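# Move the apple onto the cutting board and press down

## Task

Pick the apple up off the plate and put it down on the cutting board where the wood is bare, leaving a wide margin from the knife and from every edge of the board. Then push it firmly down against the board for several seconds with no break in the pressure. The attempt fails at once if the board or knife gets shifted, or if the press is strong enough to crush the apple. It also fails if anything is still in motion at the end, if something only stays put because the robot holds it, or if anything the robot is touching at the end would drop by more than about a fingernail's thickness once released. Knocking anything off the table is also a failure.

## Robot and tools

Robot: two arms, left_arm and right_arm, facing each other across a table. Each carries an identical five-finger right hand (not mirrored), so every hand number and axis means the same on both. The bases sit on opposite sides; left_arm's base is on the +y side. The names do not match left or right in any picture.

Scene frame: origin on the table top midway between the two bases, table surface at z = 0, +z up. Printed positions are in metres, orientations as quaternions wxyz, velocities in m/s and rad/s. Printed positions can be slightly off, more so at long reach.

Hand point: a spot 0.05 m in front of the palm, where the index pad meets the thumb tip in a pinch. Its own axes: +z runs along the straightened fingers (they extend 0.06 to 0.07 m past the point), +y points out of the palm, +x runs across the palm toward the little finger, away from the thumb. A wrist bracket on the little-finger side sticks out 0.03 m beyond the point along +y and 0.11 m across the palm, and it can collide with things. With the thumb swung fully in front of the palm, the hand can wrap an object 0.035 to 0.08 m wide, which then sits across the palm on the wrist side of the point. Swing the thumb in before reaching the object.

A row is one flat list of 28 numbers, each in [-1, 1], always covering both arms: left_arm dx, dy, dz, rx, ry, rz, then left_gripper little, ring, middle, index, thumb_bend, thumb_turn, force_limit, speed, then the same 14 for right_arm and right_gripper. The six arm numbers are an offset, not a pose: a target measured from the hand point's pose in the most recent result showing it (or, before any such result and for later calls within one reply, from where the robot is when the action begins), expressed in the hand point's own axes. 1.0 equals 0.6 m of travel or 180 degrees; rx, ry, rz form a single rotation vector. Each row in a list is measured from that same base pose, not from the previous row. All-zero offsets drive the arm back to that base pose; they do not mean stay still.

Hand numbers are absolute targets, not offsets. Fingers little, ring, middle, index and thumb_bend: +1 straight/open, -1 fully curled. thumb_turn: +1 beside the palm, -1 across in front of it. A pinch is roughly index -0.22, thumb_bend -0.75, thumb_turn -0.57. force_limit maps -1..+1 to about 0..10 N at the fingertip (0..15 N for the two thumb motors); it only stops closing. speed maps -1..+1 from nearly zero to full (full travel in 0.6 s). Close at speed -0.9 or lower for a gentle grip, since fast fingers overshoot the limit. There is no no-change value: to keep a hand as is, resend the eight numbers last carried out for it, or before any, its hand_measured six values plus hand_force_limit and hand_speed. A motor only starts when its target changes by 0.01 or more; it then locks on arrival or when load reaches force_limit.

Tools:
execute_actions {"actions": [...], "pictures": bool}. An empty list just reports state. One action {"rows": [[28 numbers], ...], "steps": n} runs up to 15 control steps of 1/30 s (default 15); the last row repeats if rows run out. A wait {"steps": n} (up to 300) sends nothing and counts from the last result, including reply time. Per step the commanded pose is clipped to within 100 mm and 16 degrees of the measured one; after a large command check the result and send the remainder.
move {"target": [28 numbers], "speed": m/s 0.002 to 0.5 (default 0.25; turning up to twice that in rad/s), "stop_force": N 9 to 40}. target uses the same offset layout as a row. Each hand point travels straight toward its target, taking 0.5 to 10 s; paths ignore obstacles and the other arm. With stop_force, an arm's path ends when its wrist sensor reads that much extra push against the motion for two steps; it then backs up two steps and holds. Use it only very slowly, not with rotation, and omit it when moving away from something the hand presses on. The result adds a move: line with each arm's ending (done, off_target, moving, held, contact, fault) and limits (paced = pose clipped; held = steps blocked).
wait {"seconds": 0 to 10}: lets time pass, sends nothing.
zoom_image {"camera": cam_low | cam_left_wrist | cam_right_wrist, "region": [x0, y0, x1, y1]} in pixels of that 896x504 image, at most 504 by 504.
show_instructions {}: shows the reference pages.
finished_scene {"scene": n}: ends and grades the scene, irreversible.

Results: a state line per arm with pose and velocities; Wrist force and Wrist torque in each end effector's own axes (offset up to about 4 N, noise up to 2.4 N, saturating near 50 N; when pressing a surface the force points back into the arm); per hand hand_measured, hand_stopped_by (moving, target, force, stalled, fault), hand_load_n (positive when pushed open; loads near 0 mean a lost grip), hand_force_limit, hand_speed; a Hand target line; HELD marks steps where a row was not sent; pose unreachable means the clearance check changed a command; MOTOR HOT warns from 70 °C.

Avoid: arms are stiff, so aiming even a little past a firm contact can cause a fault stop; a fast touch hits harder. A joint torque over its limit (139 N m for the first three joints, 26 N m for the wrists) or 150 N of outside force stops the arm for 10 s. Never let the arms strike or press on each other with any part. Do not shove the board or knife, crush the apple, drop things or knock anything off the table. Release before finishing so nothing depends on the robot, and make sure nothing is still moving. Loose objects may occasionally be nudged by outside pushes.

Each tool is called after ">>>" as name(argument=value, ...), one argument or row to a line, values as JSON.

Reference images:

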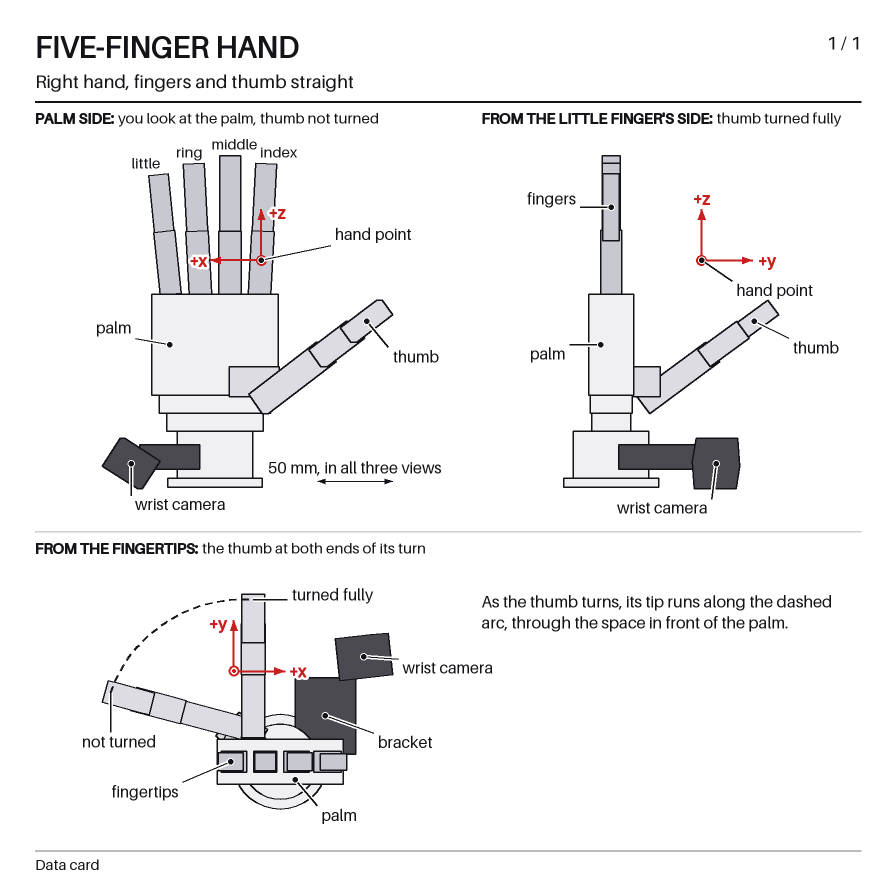

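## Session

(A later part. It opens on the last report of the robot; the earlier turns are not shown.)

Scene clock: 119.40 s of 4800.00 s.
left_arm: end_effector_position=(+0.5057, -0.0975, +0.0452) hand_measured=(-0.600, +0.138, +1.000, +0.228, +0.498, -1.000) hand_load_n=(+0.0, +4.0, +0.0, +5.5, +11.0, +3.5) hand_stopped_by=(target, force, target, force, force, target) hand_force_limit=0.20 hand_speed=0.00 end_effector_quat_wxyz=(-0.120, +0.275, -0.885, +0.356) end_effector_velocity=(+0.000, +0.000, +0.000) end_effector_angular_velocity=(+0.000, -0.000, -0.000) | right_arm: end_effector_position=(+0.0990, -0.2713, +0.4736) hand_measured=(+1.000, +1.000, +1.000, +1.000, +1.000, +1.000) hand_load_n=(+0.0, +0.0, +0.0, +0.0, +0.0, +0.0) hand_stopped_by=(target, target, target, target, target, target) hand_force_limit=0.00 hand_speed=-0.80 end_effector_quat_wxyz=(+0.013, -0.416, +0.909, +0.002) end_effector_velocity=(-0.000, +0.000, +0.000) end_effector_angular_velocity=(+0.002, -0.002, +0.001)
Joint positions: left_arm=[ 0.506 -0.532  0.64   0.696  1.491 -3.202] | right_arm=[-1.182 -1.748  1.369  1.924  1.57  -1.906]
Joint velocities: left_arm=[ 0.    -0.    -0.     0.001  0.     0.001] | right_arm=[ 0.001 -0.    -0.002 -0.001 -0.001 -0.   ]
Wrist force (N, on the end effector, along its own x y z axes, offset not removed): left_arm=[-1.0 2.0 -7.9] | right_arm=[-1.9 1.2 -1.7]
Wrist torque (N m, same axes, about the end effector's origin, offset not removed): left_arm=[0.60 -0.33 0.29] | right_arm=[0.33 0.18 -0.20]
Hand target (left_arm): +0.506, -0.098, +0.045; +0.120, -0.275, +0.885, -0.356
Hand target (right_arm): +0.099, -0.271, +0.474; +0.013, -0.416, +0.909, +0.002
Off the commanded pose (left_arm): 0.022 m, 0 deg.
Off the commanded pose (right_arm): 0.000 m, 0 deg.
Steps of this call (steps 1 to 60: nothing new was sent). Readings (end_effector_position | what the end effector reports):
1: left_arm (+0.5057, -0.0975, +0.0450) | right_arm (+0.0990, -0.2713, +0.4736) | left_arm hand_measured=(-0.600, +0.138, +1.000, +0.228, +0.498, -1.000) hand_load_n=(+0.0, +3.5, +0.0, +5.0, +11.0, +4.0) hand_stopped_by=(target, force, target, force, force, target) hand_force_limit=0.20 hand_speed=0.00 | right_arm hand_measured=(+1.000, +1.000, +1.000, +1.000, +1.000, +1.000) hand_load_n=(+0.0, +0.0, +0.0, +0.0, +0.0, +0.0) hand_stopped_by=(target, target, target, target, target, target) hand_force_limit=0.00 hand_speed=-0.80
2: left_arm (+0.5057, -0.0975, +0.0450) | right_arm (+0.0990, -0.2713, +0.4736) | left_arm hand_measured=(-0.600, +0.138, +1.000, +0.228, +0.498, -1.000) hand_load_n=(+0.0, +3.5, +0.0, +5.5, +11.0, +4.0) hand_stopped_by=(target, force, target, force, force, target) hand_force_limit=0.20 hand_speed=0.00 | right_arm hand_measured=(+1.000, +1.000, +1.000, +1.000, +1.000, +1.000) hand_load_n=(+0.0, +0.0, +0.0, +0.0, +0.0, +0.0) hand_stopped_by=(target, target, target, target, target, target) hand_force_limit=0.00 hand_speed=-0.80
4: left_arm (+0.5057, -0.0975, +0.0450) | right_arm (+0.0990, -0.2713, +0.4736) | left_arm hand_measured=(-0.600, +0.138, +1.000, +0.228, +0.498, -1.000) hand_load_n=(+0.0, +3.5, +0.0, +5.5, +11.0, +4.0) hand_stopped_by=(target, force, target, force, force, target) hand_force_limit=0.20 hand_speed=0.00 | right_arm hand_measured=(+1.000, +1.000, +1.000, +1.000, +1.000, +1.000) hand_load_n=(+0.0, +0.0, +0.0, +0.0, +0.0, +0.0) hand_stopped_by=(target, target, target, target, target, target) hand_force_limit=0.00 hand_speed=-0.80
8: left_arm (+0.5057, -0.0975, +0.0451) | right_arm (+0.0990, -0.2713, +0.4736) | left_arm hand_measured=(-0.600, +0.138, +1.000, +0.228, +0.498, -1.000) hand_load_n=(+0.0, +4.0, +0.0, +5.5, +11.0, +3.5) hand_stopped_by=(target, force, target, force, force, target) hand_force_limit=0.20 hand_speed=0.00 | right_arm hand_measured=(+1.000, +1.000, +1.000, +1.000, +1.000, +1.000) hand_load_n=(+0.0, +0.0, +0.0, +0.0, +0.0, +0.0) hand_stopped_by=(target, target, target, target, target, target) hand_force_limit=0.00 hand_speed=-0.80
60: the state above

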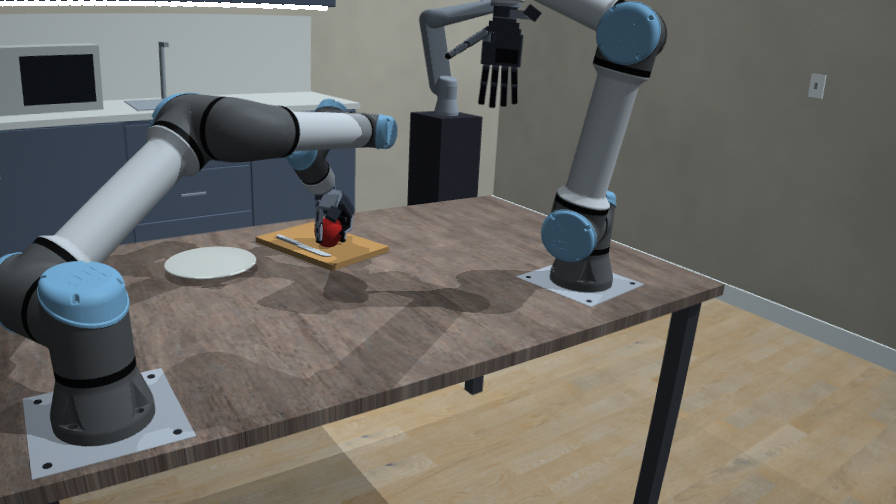

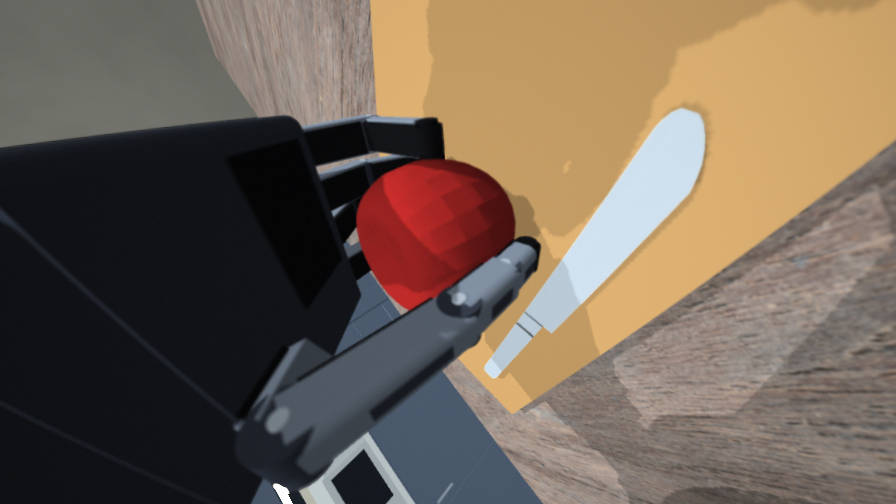

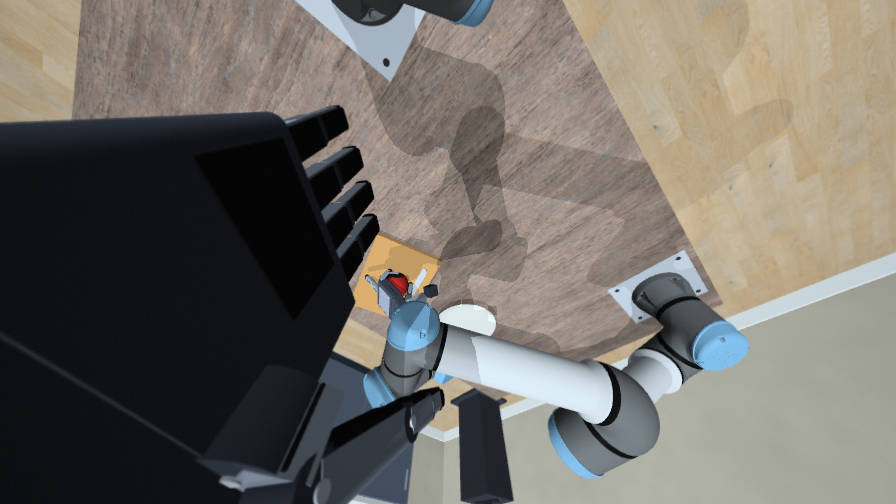

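>>> move(
  target=[0,0.0007,0.0007,0,0,0,-0.6,-0.6,1,-0.6,-0.4,-1,0.2,0,0,0,0,0,0,0,1,1,1,1,1,1,0,-0.8],
  speed=0.002,
)

>>> execute_actions(
  actions=[
    {"steps":60},
  ],
  pictures=false,
)

Scene clock: 126.83 s of 4800.00 s.
left_arm: end_effector_position=(+0.5057, -0.0976, +0.0449) hand_measured=(-0.600, +0.138, +1.000, +0.228, +0.498, -1.000) hand_load_n=(+0.0, +4.0, +0.0, +5.5, +11.0, +3.5) hand_stopped_by=(target, force, target, force, force, target) hand_force_limit=0.20 hand_speed=0.00 end_effector_quat_wxyz=(-0.120, +0.275, -0.885, +0.356) end_effector_velocity=(+0.000, +0.001, -0.001) end_effector_angular_velocity=(+0.002, +0.001, +0.000) | right_arm: end_effector_position=(+0.0990, -0.2713, +0.4736) hand_measured=(+1.000, +1.000, +1.000, +1.000, +1.000, +1.000) hand_load_n=(+0.0, +0.0, +0.0, +0.0, +0.0, +0.0) hand_stopped_by=(target, target, target, target, target, target) hand_force_limit=0.00 hand_speed=-0.80 end_effector_quat_wxyz=(+0.013, -0.416, +0.909, +0.002) end_effector_velocity=(+0.000, +0.000, -0.000) end_effector_angular_velocity=(+0.001, +0.001, -0.001)
Joint positions: left_arm=[ 0.506 -0.532  0.641  0.694  1.491 -3.202] | right_arm=[-1.182 -1.748  1.369  1.924  1.57  -1.906]
Joint velocities: left_arm=[0.001 0.001 0.001 0.    0.    0.   ] | right_arm=[-0.001  0.     0.     0.    -0.001 -0.   ]
Wrist force (N, on the end effector, along its own x y z axes, offset not removed): left_arm=[-1.8 -6.0 -17.5] | right_arm=[-0.1 1.2 -2.0]
Wrist torque (N m, same axes, about the end effector's origin, offset not removed): left_arm=[0.39 0.17 0.14] | right_arm=[0.30 0.08 0.06]
Hand target (left_arm): +0.506, -0.098, +0.045; +0.120, -0.275, +0.885, -0.356
Hand target (right_arm): +0.099, -0.271, +0.474; +0.013, -0.416, +0.909, +0.002
Off the commanded pose (left_arm): 0.000 m, 0 deg.
Off the commanded pose (right_arm): 0.000 m, 0 deg.
After step 100, 3.40 s passed at rest.
move: done

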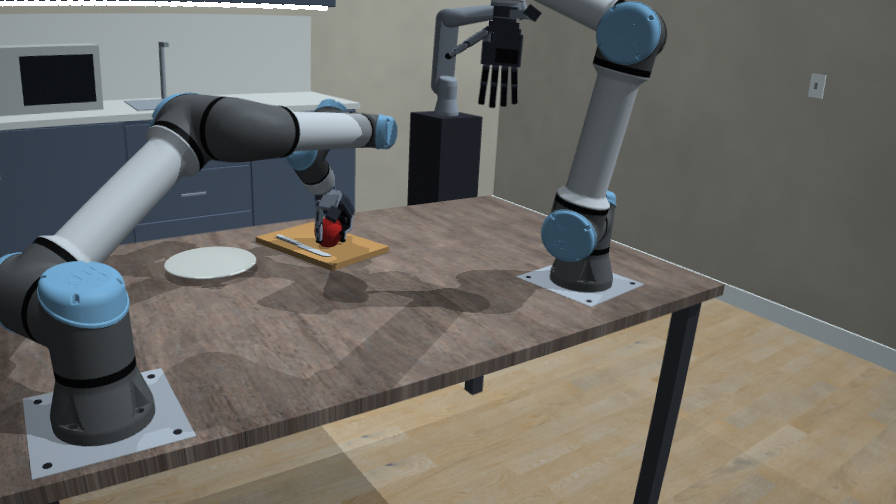

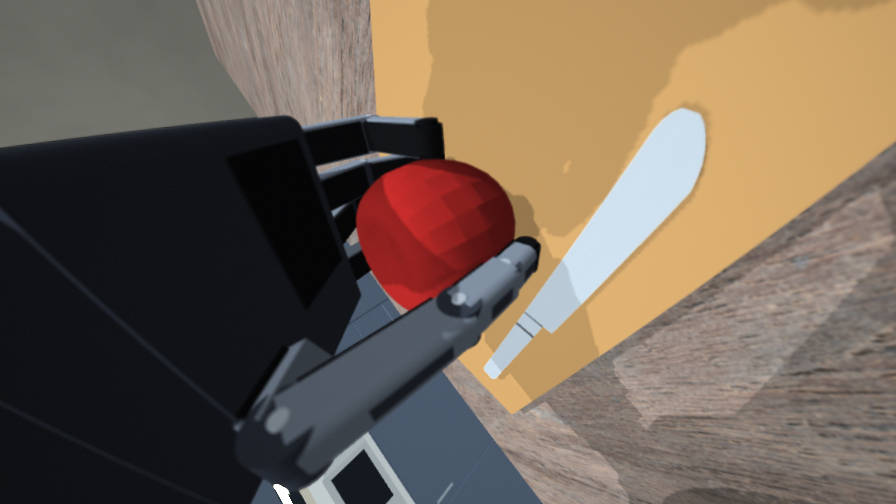

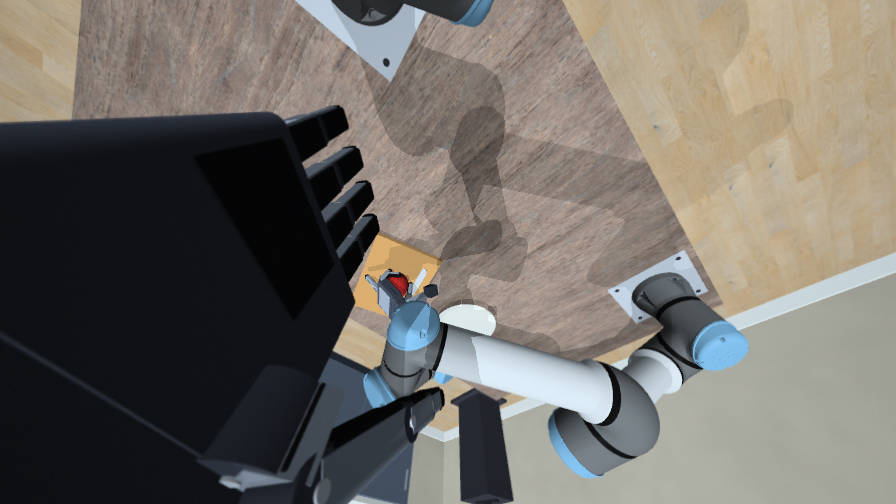

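Scene clock: 128.83 s of 4800.00 s.
left_arm: end_effector_position=(+0.5057, -0.0975, +0.0446) hand_measured=(-0.600, +0.138, +1.000, +0.228, +0.498, -1.000) hand_load_n=(+0.0, +3.5, +0.0, +5.0, +11.0, +3.5) hand_stopped_by=(target, force, target, force, force, target) hand_force_limit=0.20 hand_speed=0.00 end_effector_quat_wxyz=(-0.120, +0.275, -0.885, +0.356) end_effector_velocity=(+0.001, -0.000, +0.001) end_effector_angular_velocity=(-0.001, -0.002, +0.001) | right_arm: end_effector_position=(+0.0990, -0.2713, +0.4736) hand_measured=(+1.000, +1.000, +1.000, +1.000, +1.000, +1.000) hand_load_n=(+0.0, +0.0, +0.0, +0.0, +0.0, +0.0) hand_stopped_by=(target, target, target, target, target, target) hand_force_limit=0.00 hand_speed=-0.80 end_effector_quat_wxyz=(+0.013, -0.416, +0.909, +0.002) end_effector_velocity=(+0.000, +0.000, +0.000) end_effector_angular_velocity=(+0.001, -0.002, +0.000)
Joint positions: left_arm=[ 0.506 -0.531  0.641  0.694  1.491 -3.202] | right_arm=[-1.182 -1.748  1.369  1.924  1.57  -1.906]
Joint velocities: left_arm=[ 0.    -0.    -0.001 -0.    -0.001  0.   ] | right_arm=[ 0.     0.    -0.002 -0.     0.     0.   ]
Wrist force (N, on the end effector, along its own x y z axes, offset not removed): left_arm=[-6.3 -12.6 -18.9] | right_arm=[-2.2 0.7 -2.8]
Wrist torque (N m, same axes, about the end effector's origin, offset not removed): left_arm=[-0.48 0.57 -0.28] | right_arm=[0.37 0.19 -0.24]
Hand target (left_arm): +0.506, -0.098, +0.045; +0.120, -0.275, +0.885, -0.356
Hand target (right_arm): +0.099, -0.271, +0.474; +0.013, -0.416, +0.909, +0.002
Off the commanded pose (left_arm): 0.000 m, 0 deg.
Off the commanded pose (right_arm): 0.000 m, 0 deg.
Steps of this call (steps 1 to 60: nothing new was sent). Readings (end_effector_position | what the end effector reports):
1: left_arm (+0.5057, -0.0976, +0.0448) | right_arm (+0.0990, -0.2713, +0.4736) | left_arm hand_measured=(-0.600, +0.138, +1.000, +0.228, +0.498, -1.000) hand_load_n=(+0.0, +4.0, +0.0, +5.0, +11.0, +3.5) hand_stopped_by=(target, force, target, force, force, target) hand_force_limit=0.20 hand_speed=0.00 | right_arm hand_measured=(+1.000, +1.000, +1.000, +1.000, +1.000, +1.000) hand_load_n=(+0.0, +0.0, +0.0, +0.0, +0.0, +0.0) hand_stopped_by=(target, target, target, target, target, target) hand_force_limit=0.00 hand_speed=-0.80
2: left_arm (+0.5057, -0.0976, +0.0448) | right_arm (+0.0990, -0.2713, +0.4736) | left_arm hand_measured=(-0.600, +0.138, +1.000, +0.228, +0.498, -1.000) hand_load_n=(+0.0, +4.0, +0.0, +5.0, +11.0, +3.5) hand_stopped_by=(target, force, target, force, force, target) hand_force_limit=0.20 hand_speed=0.00 | right_arm hand_measured=(+1.000, +1.000, +1.000, +1.000, +1.000, +1.000) hand_load_n=(+0.0, +0.0, +0.0, +0.0, +0.0, +0.0) hand_stopped_by=(target, target, target, target, target, target) hand_force_limit=0.00 hand_speed=-0.80
4: left_arm (+0.5057, -0.0976, +0.0448) | right_arm (+0.0990, -0.2713, +0.4736) | left_arm hand_measured=(-0.600, +0.138, +1.000, +0.228, +0.498, -1.000) hand_load_n=(+0.0, +4.0, +0.0, +5.0, +11.0, +3.5) hand_stopped_by=(target, force, target, force, force, target) hand_force_limit=0.20 hand_speed=0.00 | right_arm hand_measured=(+1.000, +1.000, +1.000, +1.000, +1.000, +1.000) hand_load_n=(+0.0, +0.0, +0.0, +0.0, +0.0, +0.0) hand_stopped_by=(target, target, target, target, target, target) hand_force_limit=0.00 hand_speed=-0.80
8: left_arm (+0.5057, -0.0976, +0.0447) | right_arm (+0.0990, -0.2713, +0.4736) | left_arm hand_measured=(-0.600, +0.138, +1.000, +0.228, +0.498, -1.000) hand_load_n=(+0.0, +3.5, +0.0, +5.0, +11.0, +3.5) hand_stopped_by=(target, force, target, force, force, target) hand_force_limit=0.20 hand_speed=0.00 | right_arm hand_measured=(+1.000, +1.000, +1.000, +1.000, +1.000, +1.000) hand_load_n=(+0.0, +0.0, +0.0, +0.0, +0.0, +0.0) hand_stopped_by=(target, target, target, target, target, target) hand_force_limit=0.00 hand_speed=-0.80
60: the state above

>>> execute_actions(
  actions=[
    {"steps":180},
  ],
  pictures=false,
)

>>> finished_scene(
  scene=1,
)

Scene clock: 134.83 s of 4800.00 s.
left_arm: end_effector_position=(+0.5057, -0.0975, +0.0446) hand_measured=(-0.600, +0.138, +1.000, +0.228, +0.498, -1.000) hand_load_n=(+0.0, +3.5, +0.0, +5.0, +11.0, +3.5) hand_stopped_by=(target, force, target, force, force, target) hand_force_limit=0.20 hand_speed=0.00 end_effector_quat_wxyz=(-0.120, +0.275, -0.885, +0.356) end_effector_velocity=(+0.000, -0.000, +0.000) end_effector_angular_velocity=(+0.000, -0.001, -0.000) | right_arm: end_effector_position=(+0.0990, -0.2713, +0.4736) hand_measured=(+1.000, +1.000, +1.000, +1.000, +1.000, +1.000) hand_load_n=(+0.0, +0.0, +0.0, +0.0, +0.0, +0.0) hand_stopped_by=(target, target, target, target, target, target) hand_force_limit=0.00 hand_speed=-0.80 end_effector_quat_wxyz=(+0.013, -0.416, +0.909, +0.002) end_effector_velocity=(+0.000, -0.000, -0.001) end_effector_angular_velocity=(-0.001, +0.001, -0.000)
Joint positions: left_arm=[ 0.506 -0.531  0.641  0.694  1.491 -3.202] | right_arm=[-1.182 -1.748  1.369  1.924  1.57  -1.906]
Joint velocities: left_arm=[-0.    -0.    -0.    -0.    -0.001  0.001] | right_arm=[-0.     0.     0.001 -0.     0.001  0.   ]
Wrist force (N, on the end effector, along its own x y z axes, offset not removed): left_arm=[-4.4 -6.4 -17.1] | right_arm=[-0.5 3.5 -1.4]
Wrist torque (N m, same axes, about the end effector's origin, offset not removed): left_arm=[0.29 0.36 -0.03] | right_arm=[0.57 -0.06 -0.09]
Hand target (left_arm): +0.506, -0.098, +0.045; +0.120, -0.275, +0.885, -0.356
Hand target (right_arm): +0.099, -0.271, +0.474; +0.013, -0.416, +0.909, +0.002
Off the commanded pose (left_arm): 0.000 m, 0 deg.
Off the commanded pose (right_arm): 0.000 m, 0 deg.
Steps of this call (steps 1 to 100: nothing new was sent; then 2.67 s passed at rest). Readings (end_effector_position | what the end effector reports):
1: left_arm (+0.5057, -0.0975, +0.0446) | right_arm (+0.0990, -0.2713, +0.4736) | left_arm hand_measured=(-0.600, +0.138, +1.000, +0.228, +0.498, -1.000) hand_load_n=(+0.0, +3.5, +0.0, +5.0, +11.0, +3.5) hand_stopped_by=(target, force, target, force, force, target) hand_force_limit=0.20 hand_speed=0.00 | right_arm hand_measured=(+1.000, +1.000, +1.000, +1.000, +1.000, +1.000) hand_load_n=(+0.0, +0.0, +0.0, +0.0, +0.0, +0.0) hand_stopped_by=(target, target, target, target, target, target) hand_force_limit=0.00 hand_speed=-0.80
2: left_arm (+0.5057, -0.0975, +0.0446) | right_arm (+0.0990, -0.2713, +0.4736) | left_arm hand_measured=(-0.600, +0.138, +1.000, +0.228, +0.498, -1.000) hand_load_n=(+0.0, +3.5, +0.0, +5.0, +11.0, +3.5) hand_stopped_by=(target, force, target, force, force, target) hand_force_limit=0.20 hand_speed=0.00 | right_arm hand_measured=(+1.000, +1.000, +1.000, +1.000, +1.000, +1.000) hand_load_n=(+0.0, +0.0, +0.0, +0.0, +0.0, +0.0) hand_stopped_by=(target, target, target, target, target, target) hand_force_limit=0.00 hand_speed=-0.80
4: left_arm (+0.5057, -0.0975, +0.0446) | right_arm (+0.0990, -0.2713, +0.4736) | left_arm hand_measured=(-0.600, +0.138, +1.000, +0.228, +0.498, -1.000) hand_load_n=(+0.0, +3.5, +0.0, +5.0, +11.0, +3.5) hand_stopped_by=(target, force, target, force, force, target) hand_force_limit=0.20 hand_speed=0.00 | right_arm hand_measured=(+1.000, +1.000, +1.000, +1.000, +1.000, +1.000) hand_load_n=(+0.0, +0.0, +0.0, +0.0, +0.0, +0.0) hand_stopped_by=(target, target, target, target, target, target) hand_force_limit=0.00 hand_speed=-0.80
8: left_arm (+0.5057, -0.0975, +0.0446) | right_arm (+0.0990, -0.2713, +0.4736) | left_arm hand_measured=(-0.600, +0.138, +1.000, +0.228, +0.498, -1.000) hand_load_n=(+0.0, +3.5, +0.0, +5.0, +11.0, +3.5) hand_stopped_by=(target, force, target, force, force, target) hand_force_limit=0.20 hand_speed=0.00 | right_arm hand_measured=(+1.000, +1.000, +1.000, +1.000, +1.000, +1.000) hand_load_n=(+0.0, +0.0, +0.0, +0.0, +0.0, +0.0) hand_stopped_by=(target, target, target, target, target, target) hand_force_limit=0.00 hand_speed=-0.80
100: the state above

The scene is finished: the task was done.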